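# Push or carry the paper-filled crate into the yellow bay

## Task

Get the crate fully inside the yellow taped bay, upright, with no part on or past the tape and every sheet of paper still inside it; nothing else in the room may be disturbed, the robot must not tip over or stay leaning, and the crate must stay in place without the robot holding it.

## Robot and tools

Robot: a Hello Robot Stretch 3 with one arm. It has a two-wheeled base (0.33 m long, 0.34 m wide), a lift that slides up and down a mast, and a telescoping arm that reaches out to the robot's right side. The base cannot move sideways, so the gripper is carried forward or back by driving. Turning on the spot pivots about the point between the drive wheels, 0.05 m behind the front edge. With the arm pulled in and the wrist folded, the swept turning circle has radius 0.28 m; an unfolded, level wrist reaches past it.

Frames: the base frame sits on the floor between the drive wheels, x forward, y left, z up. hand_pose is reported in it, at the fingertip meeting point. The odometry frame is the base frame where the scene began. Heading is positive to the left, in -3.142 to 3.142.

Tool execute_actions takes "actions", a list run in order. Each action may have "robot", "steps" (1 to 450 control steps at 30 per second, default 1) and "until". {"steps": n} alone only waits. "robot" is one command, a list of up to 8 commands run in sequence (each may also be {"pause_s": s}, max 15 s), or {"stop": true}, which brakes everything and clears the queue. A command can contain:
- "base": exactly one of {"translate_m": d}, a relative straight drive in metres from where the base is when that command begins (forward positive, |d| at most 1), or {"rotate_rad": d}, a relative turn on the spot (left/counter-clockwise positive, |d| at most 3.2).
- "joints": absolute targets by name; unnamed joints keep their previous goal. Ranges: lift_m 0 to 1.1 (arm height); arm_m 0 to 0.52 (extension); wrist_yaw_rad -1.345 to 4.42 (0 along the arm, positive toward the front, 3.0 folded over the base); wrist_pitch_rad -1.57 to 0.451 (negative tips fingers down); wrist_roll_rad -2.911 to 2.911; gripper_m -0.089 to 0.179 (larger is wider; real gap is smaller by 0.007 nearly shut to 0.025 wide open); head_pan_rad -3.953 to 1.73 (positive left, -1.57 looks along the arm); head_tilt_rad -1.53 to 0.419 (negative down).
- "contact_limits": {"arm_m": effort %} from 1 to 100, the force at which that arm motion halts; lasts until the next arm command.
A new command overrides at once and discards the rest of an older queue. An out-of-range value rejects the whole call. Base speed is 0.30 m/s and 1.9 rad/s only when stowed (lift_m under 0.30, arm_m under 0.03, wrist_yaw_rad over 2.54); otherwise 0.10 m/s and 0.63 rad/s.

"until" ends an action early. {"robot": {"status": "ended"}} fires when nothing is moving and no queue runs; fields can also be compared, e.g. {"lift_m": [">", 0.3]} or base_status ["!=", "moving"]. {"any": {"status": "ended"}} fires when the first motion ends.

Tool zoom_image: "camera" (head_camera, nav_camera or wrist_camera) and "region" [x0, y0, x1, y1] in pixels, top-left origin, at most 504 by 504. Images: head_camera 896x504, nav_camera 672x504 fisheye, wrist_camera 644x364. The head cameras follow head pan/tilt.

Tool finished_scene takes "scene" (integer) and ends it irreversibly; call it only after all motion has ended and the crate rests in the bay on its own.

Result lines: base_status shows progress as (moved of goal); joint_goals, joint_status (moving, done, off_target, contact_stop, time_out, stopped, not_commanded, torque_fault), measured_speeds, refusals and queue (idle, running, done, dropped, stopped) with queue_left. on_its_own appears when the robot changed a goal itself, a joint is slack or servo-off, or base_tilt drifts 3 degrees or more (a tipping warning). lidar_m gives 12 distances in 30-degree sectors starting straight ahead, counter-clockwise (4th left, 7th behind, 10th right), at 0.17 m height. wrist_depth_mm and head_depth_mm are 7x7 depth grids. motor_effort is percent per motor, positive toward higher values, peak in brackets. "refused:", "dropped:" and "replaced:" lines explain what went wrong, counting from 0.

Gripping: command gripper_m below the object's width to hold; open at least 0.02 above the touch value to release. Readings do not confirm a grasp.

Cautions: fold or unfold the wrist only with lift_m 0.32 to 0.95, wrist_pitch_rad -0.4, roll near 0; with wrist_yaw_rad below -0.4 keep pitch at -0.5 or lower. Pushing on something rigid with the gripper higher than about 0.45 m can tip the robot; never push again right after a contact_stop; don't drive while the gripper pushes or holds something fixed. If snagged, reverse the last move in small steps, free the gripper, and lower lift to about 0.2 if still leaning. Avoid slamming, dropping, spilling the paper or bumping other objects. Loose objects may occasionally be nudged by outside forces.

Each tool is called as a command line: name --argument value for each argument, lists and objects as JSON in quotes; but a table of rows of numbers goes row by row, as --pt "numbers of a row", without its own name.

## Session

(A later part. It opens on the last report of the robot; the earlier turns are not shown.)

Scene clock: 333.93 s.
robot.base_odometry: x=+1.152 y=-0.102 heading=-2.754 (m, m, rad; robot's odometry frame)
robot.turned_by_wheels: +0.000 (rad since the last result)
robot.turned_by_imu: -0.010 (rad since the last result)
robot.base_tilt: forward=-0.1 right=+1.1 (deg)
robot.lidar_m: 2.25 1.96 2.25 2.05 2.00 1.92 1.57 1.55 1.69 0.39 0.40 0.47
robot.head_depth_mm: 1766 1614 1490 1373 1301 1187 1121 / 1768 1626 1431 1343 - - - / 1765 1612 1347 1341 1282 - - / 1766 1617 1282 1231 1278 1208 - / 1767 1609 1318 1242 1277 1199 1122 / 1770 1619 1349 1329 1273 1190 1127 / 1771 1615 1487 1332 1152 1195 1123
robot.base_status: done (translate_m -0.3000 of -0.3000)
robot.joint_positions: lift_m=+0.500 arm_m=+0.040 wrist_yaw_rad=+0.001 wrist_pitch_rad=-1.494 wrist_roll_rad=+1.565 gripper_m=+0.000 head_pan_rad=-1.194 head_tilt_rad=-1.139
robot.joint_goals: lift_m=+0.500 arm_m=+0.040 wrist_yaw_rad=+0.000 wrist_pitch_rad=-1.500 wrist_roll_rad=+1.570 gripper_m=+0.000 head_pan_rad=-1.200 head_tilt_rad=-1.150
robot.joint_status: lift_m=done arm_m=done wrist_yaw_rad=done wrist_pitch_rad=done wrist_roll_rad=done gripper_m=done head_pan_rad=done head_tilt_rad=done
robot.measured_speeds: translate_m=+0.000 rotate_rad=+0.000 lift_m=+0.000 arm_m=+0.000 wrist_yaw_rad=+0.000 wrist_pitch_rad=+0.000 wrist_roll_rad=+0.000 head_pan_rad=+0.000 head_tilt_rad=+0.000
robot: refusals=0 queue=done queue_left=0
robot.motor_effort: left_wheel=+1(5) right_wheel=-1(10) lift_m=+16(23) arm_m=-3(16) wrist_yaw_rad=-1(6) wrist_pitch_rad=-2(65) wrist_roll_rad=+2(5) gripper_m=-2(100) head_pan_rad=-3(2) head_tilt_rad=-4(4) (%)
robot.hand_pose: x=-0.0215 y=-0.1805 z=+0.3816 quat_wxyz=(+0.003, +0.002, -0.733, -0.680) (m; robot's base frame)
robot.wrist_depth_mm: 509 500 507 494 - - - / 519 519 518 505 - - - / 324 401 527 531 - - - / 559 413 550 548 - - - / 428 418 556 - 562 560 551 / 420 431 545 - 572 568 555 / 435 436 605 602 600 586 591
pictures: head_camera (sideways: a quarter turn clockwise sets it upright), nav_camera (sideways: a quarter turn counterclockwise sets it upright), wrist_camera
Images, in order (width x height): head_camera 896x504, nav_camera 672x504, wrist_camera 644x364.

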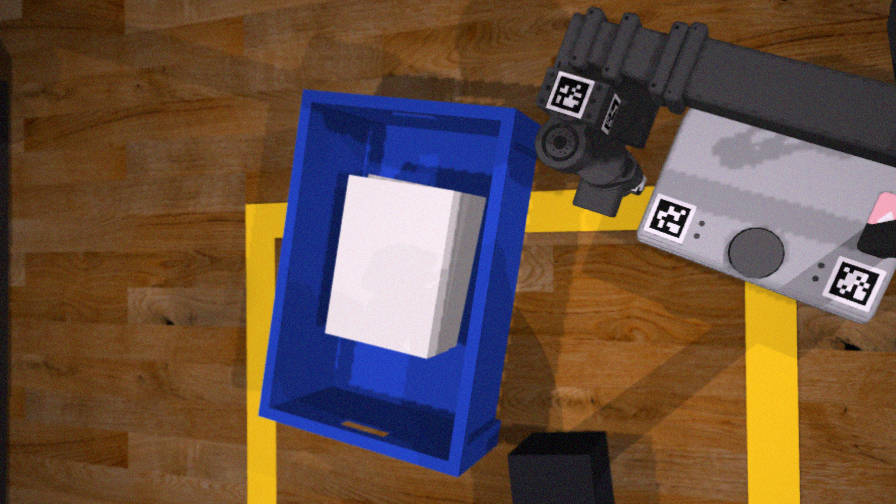

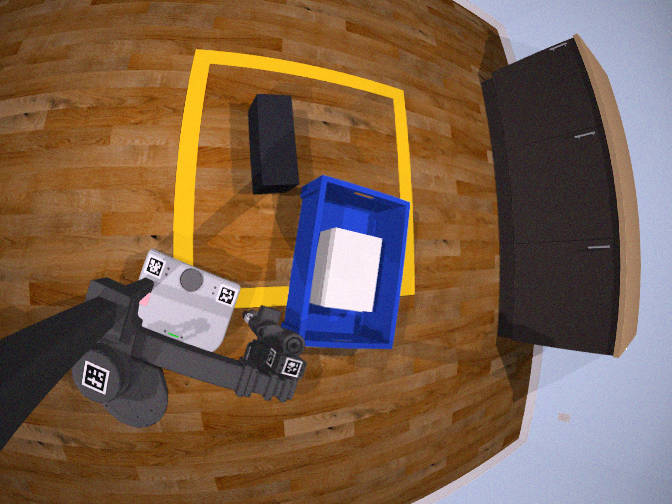

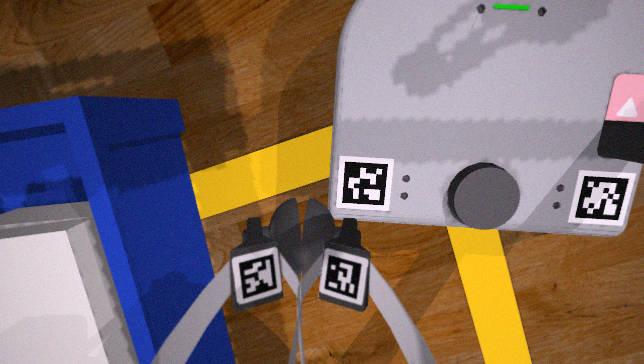

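execute_actions --actions '[{"robot":[{"joints":{"arm_m":0.09}},{"joints":{"lift_m":0.29}},{"joints":{"arm_m":0.26}},{"joints":{"arm_m":0.15}},{"joints":{"lift_m":0.6,"arm_m":0.03}}],"steps":450,"until":{"robot":{"status":"ended"}}}]'

Scene clock: 348.90 s.
robot.base_odometry: x=+1.152 y=-0.102 heading=-2.754 (m, m, rad; robot's odometry frame)
robot.turned_by_wheels: +0.000 (rad since the last result)
robot.turned_by_imu: -0.004 (rad since the last result)
robot.base_tilt: forward=-0.2 right=+1.1 (deg)
robot.lidar_m: 2.24 1.96 2.25 2.05 2.00 1.92 1.57 1.55 1.69 0.40 0.40 0.48
robot.head_depth_mm: 1773 1614 1485 1372 - - 1116 / 1763 1611 1442 1346 - 1218 - / 1780 1615 1367 1335 1291 - - / 1772 1618 1284 1228 1278 1202 - / 1762 1616 1325 1238 1280 1194 1121 / 1770 1613 1348 1327 1277 1197 1122 / 1760 1622 1491 1332 1147 1194 1126
robot.base_status: done (translate_m -0.3000 of -0.3000)
robot.joint_positions: lift_m=+0.600 arm_m=+0.030 wrist_yaw_rad=+0.000 wrist_pitch_rad=-1.498 wrist_roll_rad=+1.567 gripper_m=+0.000 head_pan_rad=-1.194 head_tilt_rad=-1.139
robot.joint_goals: lift_m=+0.600 arm_m=+0.030 wrist_yaw_rad=+0.000 wrist_pitch_rad=-1.500 wrist_roll_rad=+1.570 gripper_m=+0.000 head_pan_rad=-1.200 head_tilt_rad=-1.150
robot.joint_status: lift_m=done arm_m=done wrist_yaw_rad=done wrist_pitch_rad=done wrist_roll_rad=done gripper_m=done head_pan_rad=done head_tilt_rad=done
robot.measured_speeds: translate_m=+0.000 rotate_rad=+0.000 lift_m=+0.000 arm_m=+0.000 wrist_yaw_rad=+0.000 wrist_pitch_rad=+0.000 wrist_roll_rad=+0.000 head_pan_rad=+0.000 head_tilt_rad=+0.000
robot: refusals=0 queue=done queue_left=0
robot.motor_effort: left_wheel=+0(1) right_wheel=-1(5) lift_m=+22(25) arm_m=-3(14) wrist_yaw_rad=+0(1) wrist_pitch_rad=+0(36) wrist_roll_rad=+1(2) gripper_m=-3(7) head_pan_rad=-4(3) head_tilt_rad=-4(4) (%)
robot.hand_pose: x=-0.0215 y=-0.1695 z=+0.4812 quat_wxyz=(+0.002, +0.001, -0.732, -0.681) (m; robot's base frame)
robot.wrist_depth_mm: 595 597 585 580 - - 573 / 611 610 604 605 - - 589 / 586 486 628 627 - - - / 654 530 631 639 - - 631 / 524 509 672 - 659 651 656 / 536 529 590 - 686 684 668 / 548 553 690 704 703 691 695
pictures: head_camera (sideways: a quarter turn clockwise sets it upright), nav_camera (sideways: a quarter turn counterclockwise sets it upright), wrist_camera
Images, in order (width x height): head_camera 896x504, nav_camera 672x504, wrist_camera 644x364.

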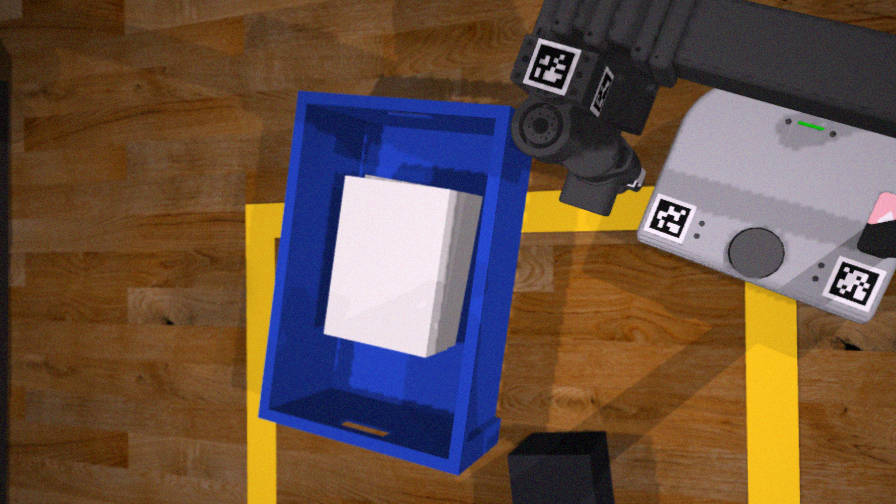

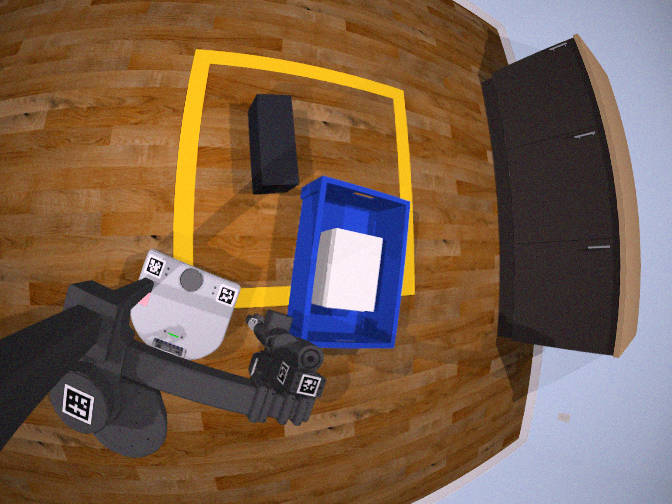

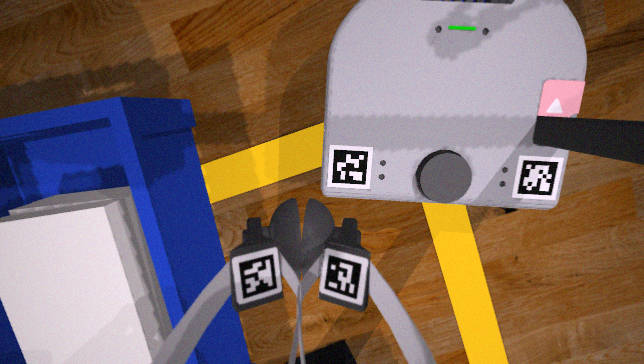

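execute_actions --actions '[{"robot":[{"joints":{"arm_m":0.08},"base":{"translate_m":0.07}},{"joints":{"lift_m":0.29}},{"joints":{"arm_m":0.28}},{"joints":{"arm_m":0.15}},{"joints":{"lift_m":0.6,"arm_m":0.03}},{"base":{"translate_m":-0.1}}],"steps":450,"until":{"robot":{"status":"ended"}}}]'

Scene clock: 367.23 s.
robot.base_odometry: x=+1.180 y=-0.091 heading=-2.754 (m, m, rad; robot's odometry frame)
robot.turned_by_wheels: +0.000 (rad since the last result)
robot.turned_by_imu: -0.005 (rad since the last result)
robot.base_tilt: forward=-1.5 right=-0.4 (deg)
robot.lidar_m: 2.27 1.99 2.27 2.05 1.99 1.89 1.54 1.52 1.66 0.44 0.44 0.51
robot.head_depth_mm: 1753 1616 1487 1377 - - 1115 / 1763 1610 1457 1349 - 1215 - / 1766 1622 1389 1317 1301 - - / 1780 1614 1280 1246 1277 1203 - / 1771 1615 1288 1270 1276 1197 1122 / 1765 1612 1399 1327 1280 1189 1122 / 1773 1623 1470 1294 1232 1194 1123
robot.base_status: moving (translate_m -0.0997 of -0.1000)
robot.joint_positions: lift_m=+0.600 arm_m=+0.030 wrist_yaw_rad=+0.001 wrist_pitch_rad=-1.498 wrist_roll_rad=+1.567 gripper_m=+0.000 head_pan_rad=-1.194 head_tilt_rad=-1.139
robot.joint_goals: lift_m=+0.600 arm_m=+0.030 wrist_yaw_rad=+0.000 wrist_pitch_rad=-1.500 wrist_roll_rad=+1.570 gripper_m=+0.000 head_pan_rad=-1.200 head_tilt_rad=-1.150
robot.joint_status: lift_m=done arm_m=done wrist_yaw_rad=done wrist_pitch_rad=done wrist_roll_rad=done gripper_m=done head_pan_rad=done head_tilt_rad=done
robot.measured_speeds: translate_m=-0.012 rotate_rad=+0.000 lift_m=+0.000 arm_m=+0.000 wrist_yaw_rad=+0.000 wrist_pitch_rad=+0.000 wrist_roll_rad=+0.000 head_pan_rad=+0.000 head_tilt_rad=+0.000
robot: refusals=0 queue=running queue_left=0
robot.motor_effort: left_wheel=+1(4) right_wheel=+0(10) lift_m=+22(26) arm_m=-3(16) wrist_yaw_rad=-1(1) wrist_pitch_rad=+0(38) wrist_roll_rad=+1(2) gripper_m=-2(10) head_pan_rad=-2(2) head_tilt_rad=-4(4) (%)
robot.hand_pose: x=-0.0215 y=-0.1695 z=+0.4812 quat_wxyz=(+0.002, +0.001, -0.732, -0.681) (m; robot's base frame)
robot.wrist_depth_mm: 594 594 594 581 - - 575 / 613 624 607 605 - - 586 / 625 547 633 623 - - - / 650 527 653 647 - - 632 / 516 522 685 - 662 660 652 / 535 534 649 - 681 677 672 / 556 553 698 724 708 699 686
pictures: head_camera (sideways: a quarter turn clockwise sets it upright), nav_camera (sideways: a quarter turn counterclockwise sets it upright), wrist_camera
Images, in order (width x height): head_camera 896x504, nav_camera 672x504, wrist_camera 644x364.

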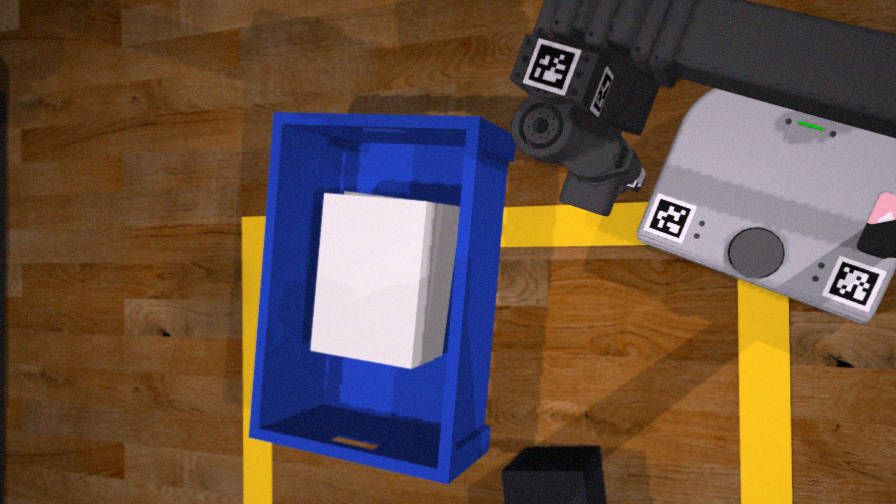

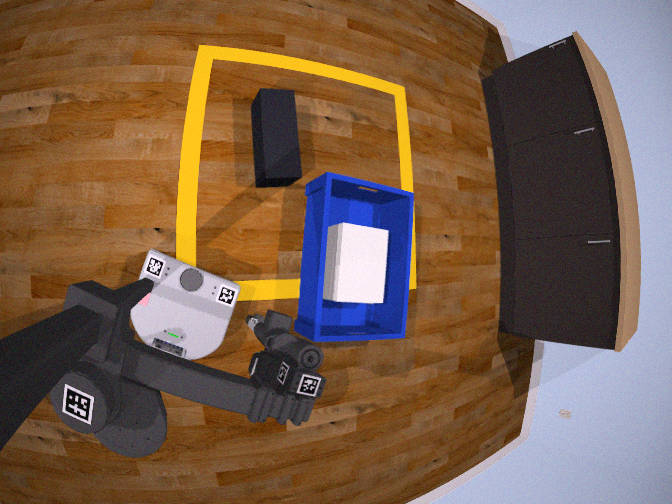

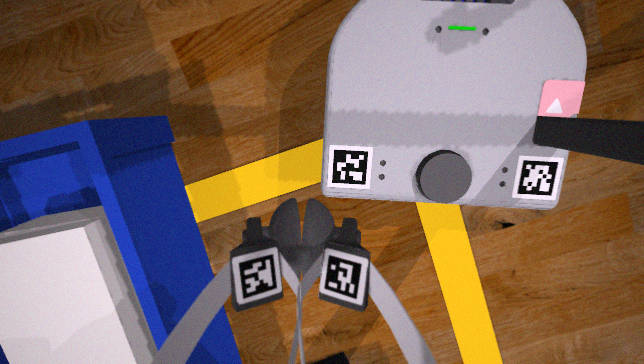

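execute_actions --actions '[{"robot":[{"joints":{"wrist_pitch_rad":-0.4,"wrist_roll_rad":0,"arm_m":0}},{"joints":{"wrist_yaw_rad":3.0}},{"joints":{"lift_m":0.27,"head_pan_rad":0,"head_tilt_rad":-1.0},"base":{"translate_m":-0.5}},{"base":{"rotate_rad":-1.57}},{"base":{"translate_m":0.55}},{"base":{"rotate_rad":1.9}}],"steps":450,"until":{"robot":{"status":"ended"}}},{"steps":200,"until":{"robot":{"status":"ended"}}}]'

Scene clock: 391.63 s.
robot.base_odometry: x=+1.435 y=+0.607 heading=-2.424 (m, m, rad; robot's odometry frame)
robot.turned_by_wheels: +0.330 (rad since the last result)
robot.turned_by_imu: +0.323 (rad since the last result)
robot.base_tilt: forward=+0.1 right=+1.1 (deg)
robot.lidar_m: 0.45 2.70 2.63 2.25 1.31 0.92 0.87 0.89 1.16 1.45 0.60 0.47
robot.head_depth_mm: 2155 1878 1514 1324 1281 1214 1119 / 2160 1863 1516 1290 1275 1216 1139 / 2169 1875 1530 1351 1283 1220 1139 / 2153 1873 1581 1481 1335 1217 1143 / 2163 1875 1570 1474 1338 1216 1138 / 2167 1864 1652 1475 1335 1217 1122 / 2163 1879 1657 1472 1338 1215 1120
robot.base_status: done (rotate_rad +1.8999 of +1.9000)
robot.joint_positions: lift_m=+0.270 arm_m=+0.000 wrist_yaw_rad=+2.999 wrist_pitch_rad=-0.418 wrist_roll_rad=+0.005 gripper_m=+0.000 head_pan_rad=-0.007 head_tilt_rad=-1.000
robot.joint_goals: lift_m=+0.270 arm_m=+0.000 wrist_yaw_rad=+3.000 wrist_pitch_rad=-0.400 wrist_roll_rad=+0.000 gripper_m=+0.000 head_pan_rad=+0.000 head_tilt_rad=-1.000
robot.joint_status: lift_m=done arm_m=done wrist_yaw_rad=done wrist_pitch_rad=done wrist_roll_rad=done gripper_m=done head_pan_rad=done head_tilt_rad=done
robot.measured_speeds: translate_m=+0.000 rotate_rad=+0.000 lift_m=+0.000 arm_m=+0.000 wrist_yaw_rad=+0.000 wrist_pitch_rad=+0.000 wrist_roll_rad=+0.000 head_pan_rad=+0.000 head_tilt_rad=+0.000
robot: refusals=0 queue=done queue_left=0
robot.motor_effort: left_wheel=-2(8) right_wheel=+1(8) lift_m=+16(22) arm_m=-2(4) wrist_yaw_rad=+1(3) wrist_pitch_rad=+8(10) wrist_roll_rad=-1(2) gripper_m=-2(2) head_pan_rad=+3(38) head_tilt_rad=+0(10) (%)
robot.hand_pose: x=+0.0106 y=+0.0769 z=+0.2828 quat_wxyz=(+0.196, +0.702, +0.097, +0.678) (m; robot's base frame)
robot.wrist_depth_mm: - - - - - - - / - - - - - - - / 773 - 814 818 838 878 893 / 629 619 645 659 690 706 702 / 533 536 567 - 566 573 577 / 472 - - - 483 494 499 / - - - - 425 428 422
pictures: head_camera (sideways: a quarter turn clockwise sets it upright), nav_camera (sideways: a quarter turn counterclockwise sets it upright), wrist_camera
Images, in order (width x height): head_camera 896x504, nav_camera 672x504, wrist_camera 644x364.

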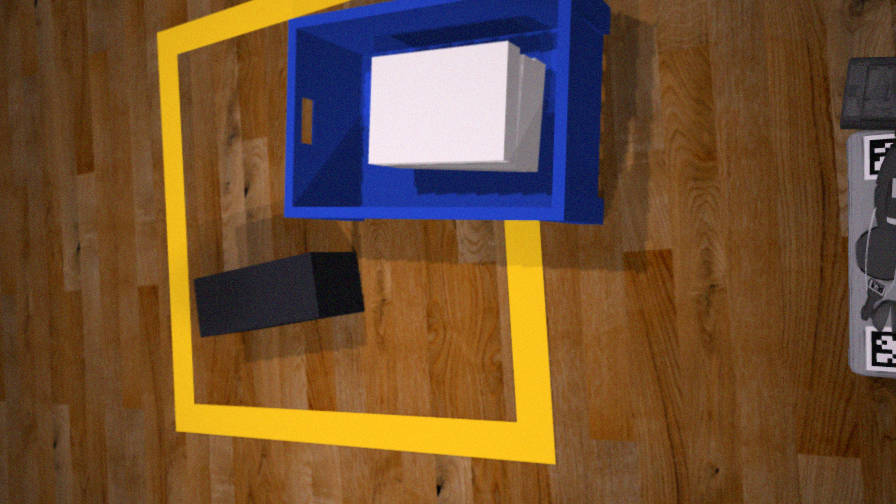

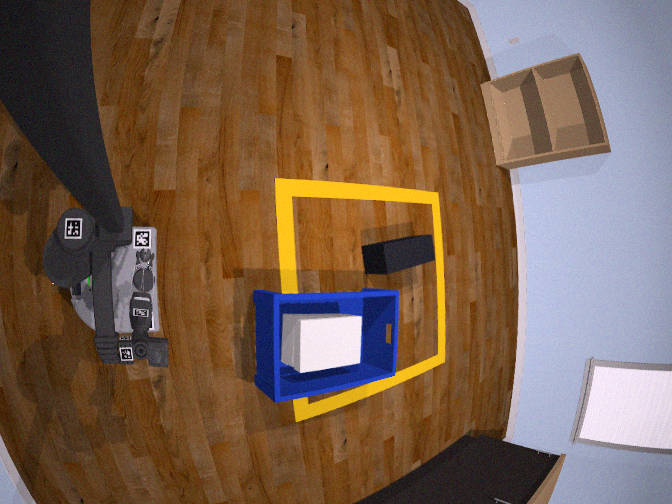

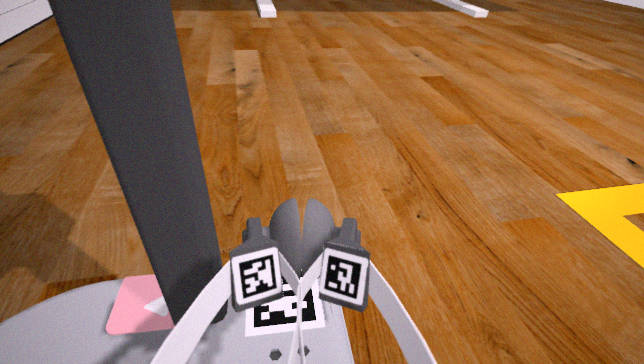

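execute_actions --actions '[{"robot":[{"base":{"rotate_rad":-0.7}},{"base":{"translate_m":0.3}},{"base":{"rotate_rad":0.8}},{"base":{"translate_m":0.4}},{"base":{"translate_m":-0.35}}],"steps":450,"until":{"robot":{"status":"ended"}}}]'

Scene clock: 409.07 s.
robot.base_odometry: x=+1.100 y=+0.565 heading=-2.324 (m, m, rad; robot's odometry frame)
robot.turned_by_wheels: +0.100 (rad since the last result)
robot.turned_by_imu: -0.007 (rad since the last result)
robot.base_tilt: forward=-0.2 right=+1.1 (deg)
robot.lidar_m: 0.40 0.42 2.68 2.44 1.70 1.18 1.12 1.14 1.50 1.24 1.27 0.42
robot.head_depth_mm: 2156 1876 1652 1477 1331 1215 1119 / 2178 1886 1606 1354 1193 1214 1128 / 2163 1875 1548 1294 1218 1218 1137 / 2168 1885 1563 1424 1282 1215 1129 / 2173 1872 1657 1404 1297 1214 1130 / 2166 1870 1475 1412 1333 1217 1123 / 2171 1876 1657 1488 1335 1216 1122
robot.base_status: done (translate_m -0.3500 of -0.3500)
robot.joint_positions: lift_m=+0.270 arm_m=+0.000 wrist_yaw_rad=+3.000 wrist_pitch_rad=-0.417 wrist_roll_rad=+0.005 gripper_m=+0.000 head_pan_rad=-0.005 head_tilt_rad=-0.998
robot.joint_goals: lift_m=+0.270 arm_m=+0.000 wrist_yaw_rad=+3.000 wrist_pitch_rad=-0.400 wrist_roll_rad=+0.000 gripper_m=+0.000 head_pan_rad=+0.000 head_tilt_rad=-1.000
robot.joint_status: lift_m=done arm_m=done wrist_yaw_rad=done wrist_pitch_rad=done wrist_roll_rad=done gripper_m=done head_pan_rad=done head_tilt_rad=done
robot.measured_speeds: translate_m=+0.000 rotate_rad=+0.000 lift_m=+0.000 arm_m=+0.000 wrist_yaw_rad=+0.000 wrist_pitch_rad=+0.000 wrist_roll_rad=+0.000 head_pan_rad=+0.000 head_tilt_rad=+0.000
robot: refusals=0 queue=done queue_left=0
robot.motor_effort: left_wheel=+1(27) right_wheel=-1(45) lift_m=+19(19) arm_m=-2(3) wrist_yaw_rad=+0(2) wrist_pitch_rad=+8(8) wrist_roll_rad=-1(1) gripper_m=-1(2) head_pan_rad=+2(4) head_tilt_rad=-2(2) (%)
robot.hand_pose: x=+0.0104 y=+0.0772 z=+0.2830 quat_wxyz=(+0.195, +0.702, +0.097, +0.678) (m; robot's base frame)
robot.wrist_depth_mm: - - - - - - - / - - - - - - - / 781 - 808 830 858 862 888 / 628 622 658 666 695 693 699 / 536 539 567 - 566 566 586 / 480 - - - 488 490 494 / - - - - 422 425 433
pictures: head_camera (sideways: a quarter turn clockwise sets it upright), nav_camera (sideways: a quarter turn counterclockwise sets it upright), wrist_camera
Images, in order (width x height): head_camera 896x504, nav_camera 672x504, wrist_camera 644x364.

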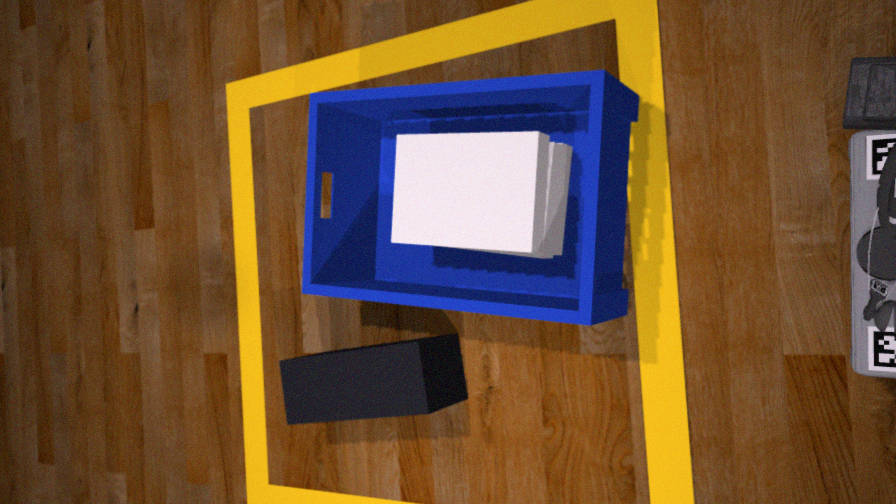

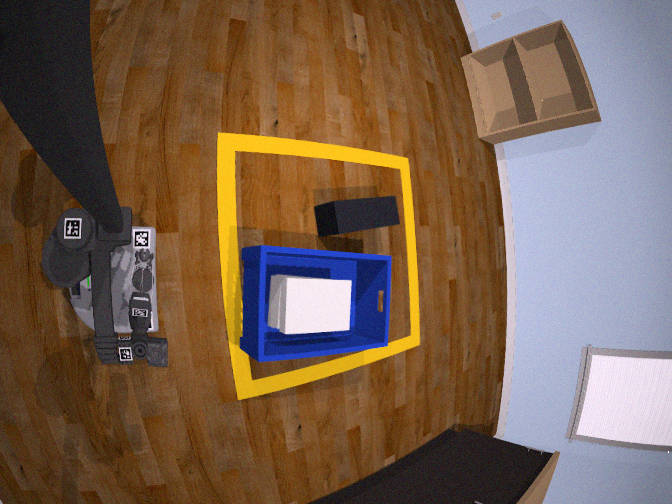

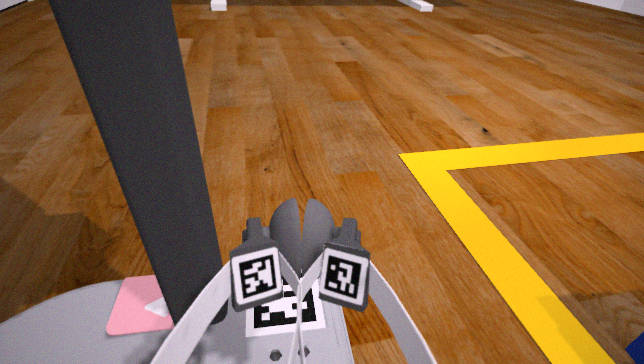

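execute_actions --actions '[{"robot":[{"base":{"rotate_rad":0.15}},{"base":{"translate_m":0.41}},{"base":{"translate_m":-0.35}}],"steps":450,"until":{"robot":{"status":"ended"}}}]'

Scene clock: 421.17 s.
robot.base_odometry: x=+1.066 y=+0.516 heading=-2.174 (m, m, rad; robot's odometry frame)
robot.turned_by_wheels: +0.150 (rad since the last result)
robot.turned_by_imu: +0.051 (rad since the last result)
robot.base_tilt: forward=+0.0 right=+1.2 (deg)
robot.lidar_m: 0.40 2.46 2.63 2.40 1.67 1.21 1.16 1.20 1.63 1.27 1.32 0.44
robot.head_depth_mm: 2178 1874 1650 1437 1246 1218 1117 / 2177 1883 1522 1314 1216 1215 1133 / 2173 1888 1554 1289 1222 1217 1131 / 2190 1881 1627 1450 1282 1209 1132 / 2161 1884 1603 1397 1333 1219 1134 / 2182 1887 1631 1462 1337 1218 1120 / 2172 1882 1659 1478 1338 1218 1121
robot.base_status: done (translate_m -0.3500 of -0.3500)
robot.joint_positions: lift_m=+0.270 arm_m=+0.000 wrist_yaw_rad=+3.000 wrist_pitch_rad=-0.416 wrist_roll_rad=+0.005 gripper_m=+0.000 head_pan_rad=-0.005 head_tilt_rad=-0.997
robot.joint_goals: lift_m=+0.270 arm_m=+0.000 wrist_yaw_rad=+3.000 wrist_pitch_rad=-0.400 wrist_roll_rad=+0.000 gripper_m=+0.000 head_pan_rad=+0.000 head_tilt_rad=-1.000
robot.joint_status: lift_m=done arm_m=done wrist_yaw_rad=done wrist_pitch_rad=done wrist_roll_rad=done gripper_m=done head_pan_rad=done head_tilt_rad=done
robot.measured_speeds: translate_m=+0.000 rotate_rad=+0.000 lift_m=+0.000 arm_m=+0.000 wrist_yaw_rad=+0.000 wrist_pitch_rad=+0.000 wrist_roll_rad=+0.000 head_pan_rad=+0.000 head_tilt_rad=+0.000
robot: refusals=0 queue=done queue_left=0
robot.motor_effort: left_wheel=+1(7) right_wheel=-1(42) lift_m=+19(19) arm_m=-2(2) wrist_yaw_rad=+1(1) wrist_pitch_rad=+8(8) wrist_roll_rad=-1(1) gripper_m=-2(2) head_pan_rad=+2(3) head_tilt_rad=-1(1) (%)
robot.hand_pose: x=+0.0105 y=+0.0772 z=+0.2830 quat_wxyz=(+0.195, +0.702, +0.097, +0.678) (m; robot's base frame)
robot.wrist_depth_mm: - - - - - - - / - - - - - - - / 791 - 838 834 859 859 904 / 638 627 654 675 687 688 715 / 524 540 574 - 569 582 587 / 478 - - - 492 483 491 / - - - - 424 433 431
pictures: head_camera (sideways: a quarter turn clockwise sets it upright), nav_camera (sideways: a quarter turn counterclockwise sets it upright), wrist_camera
Images, in order (width x height): head_camera 896x504, nav_camera 672x504, wrist_camera 644x364.

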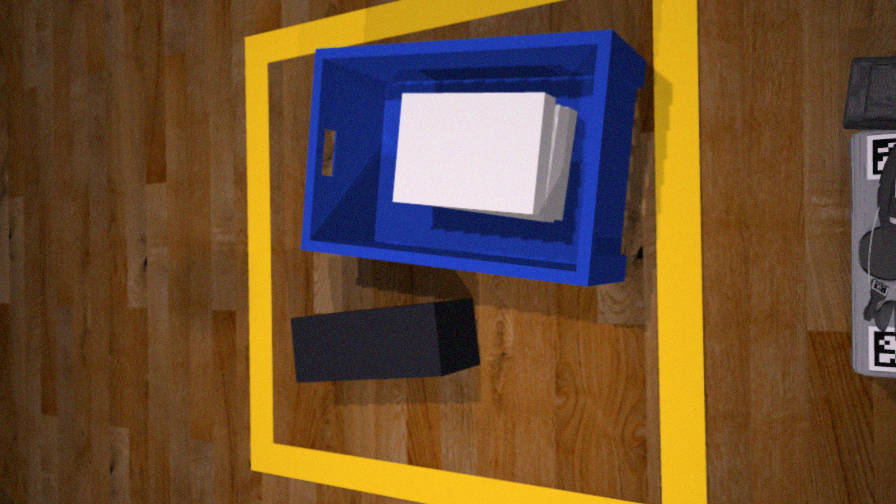

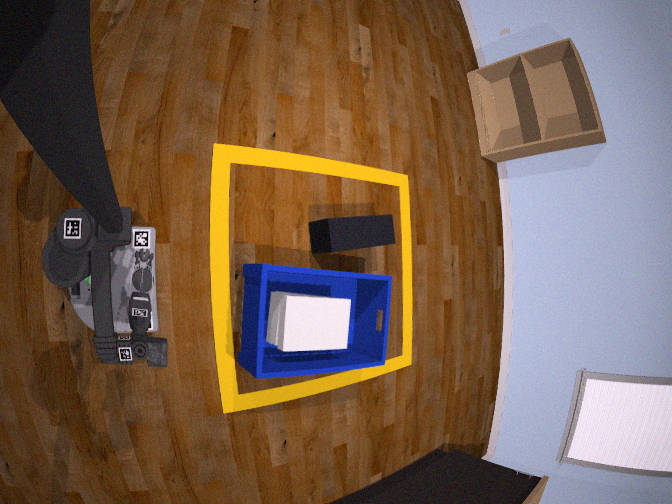

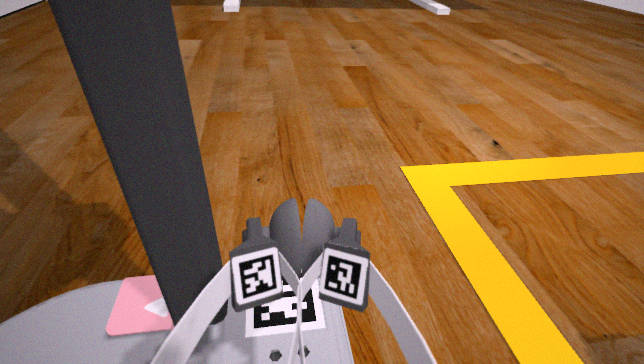

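finished_scene --scene 1

The scene is finished: the task was done.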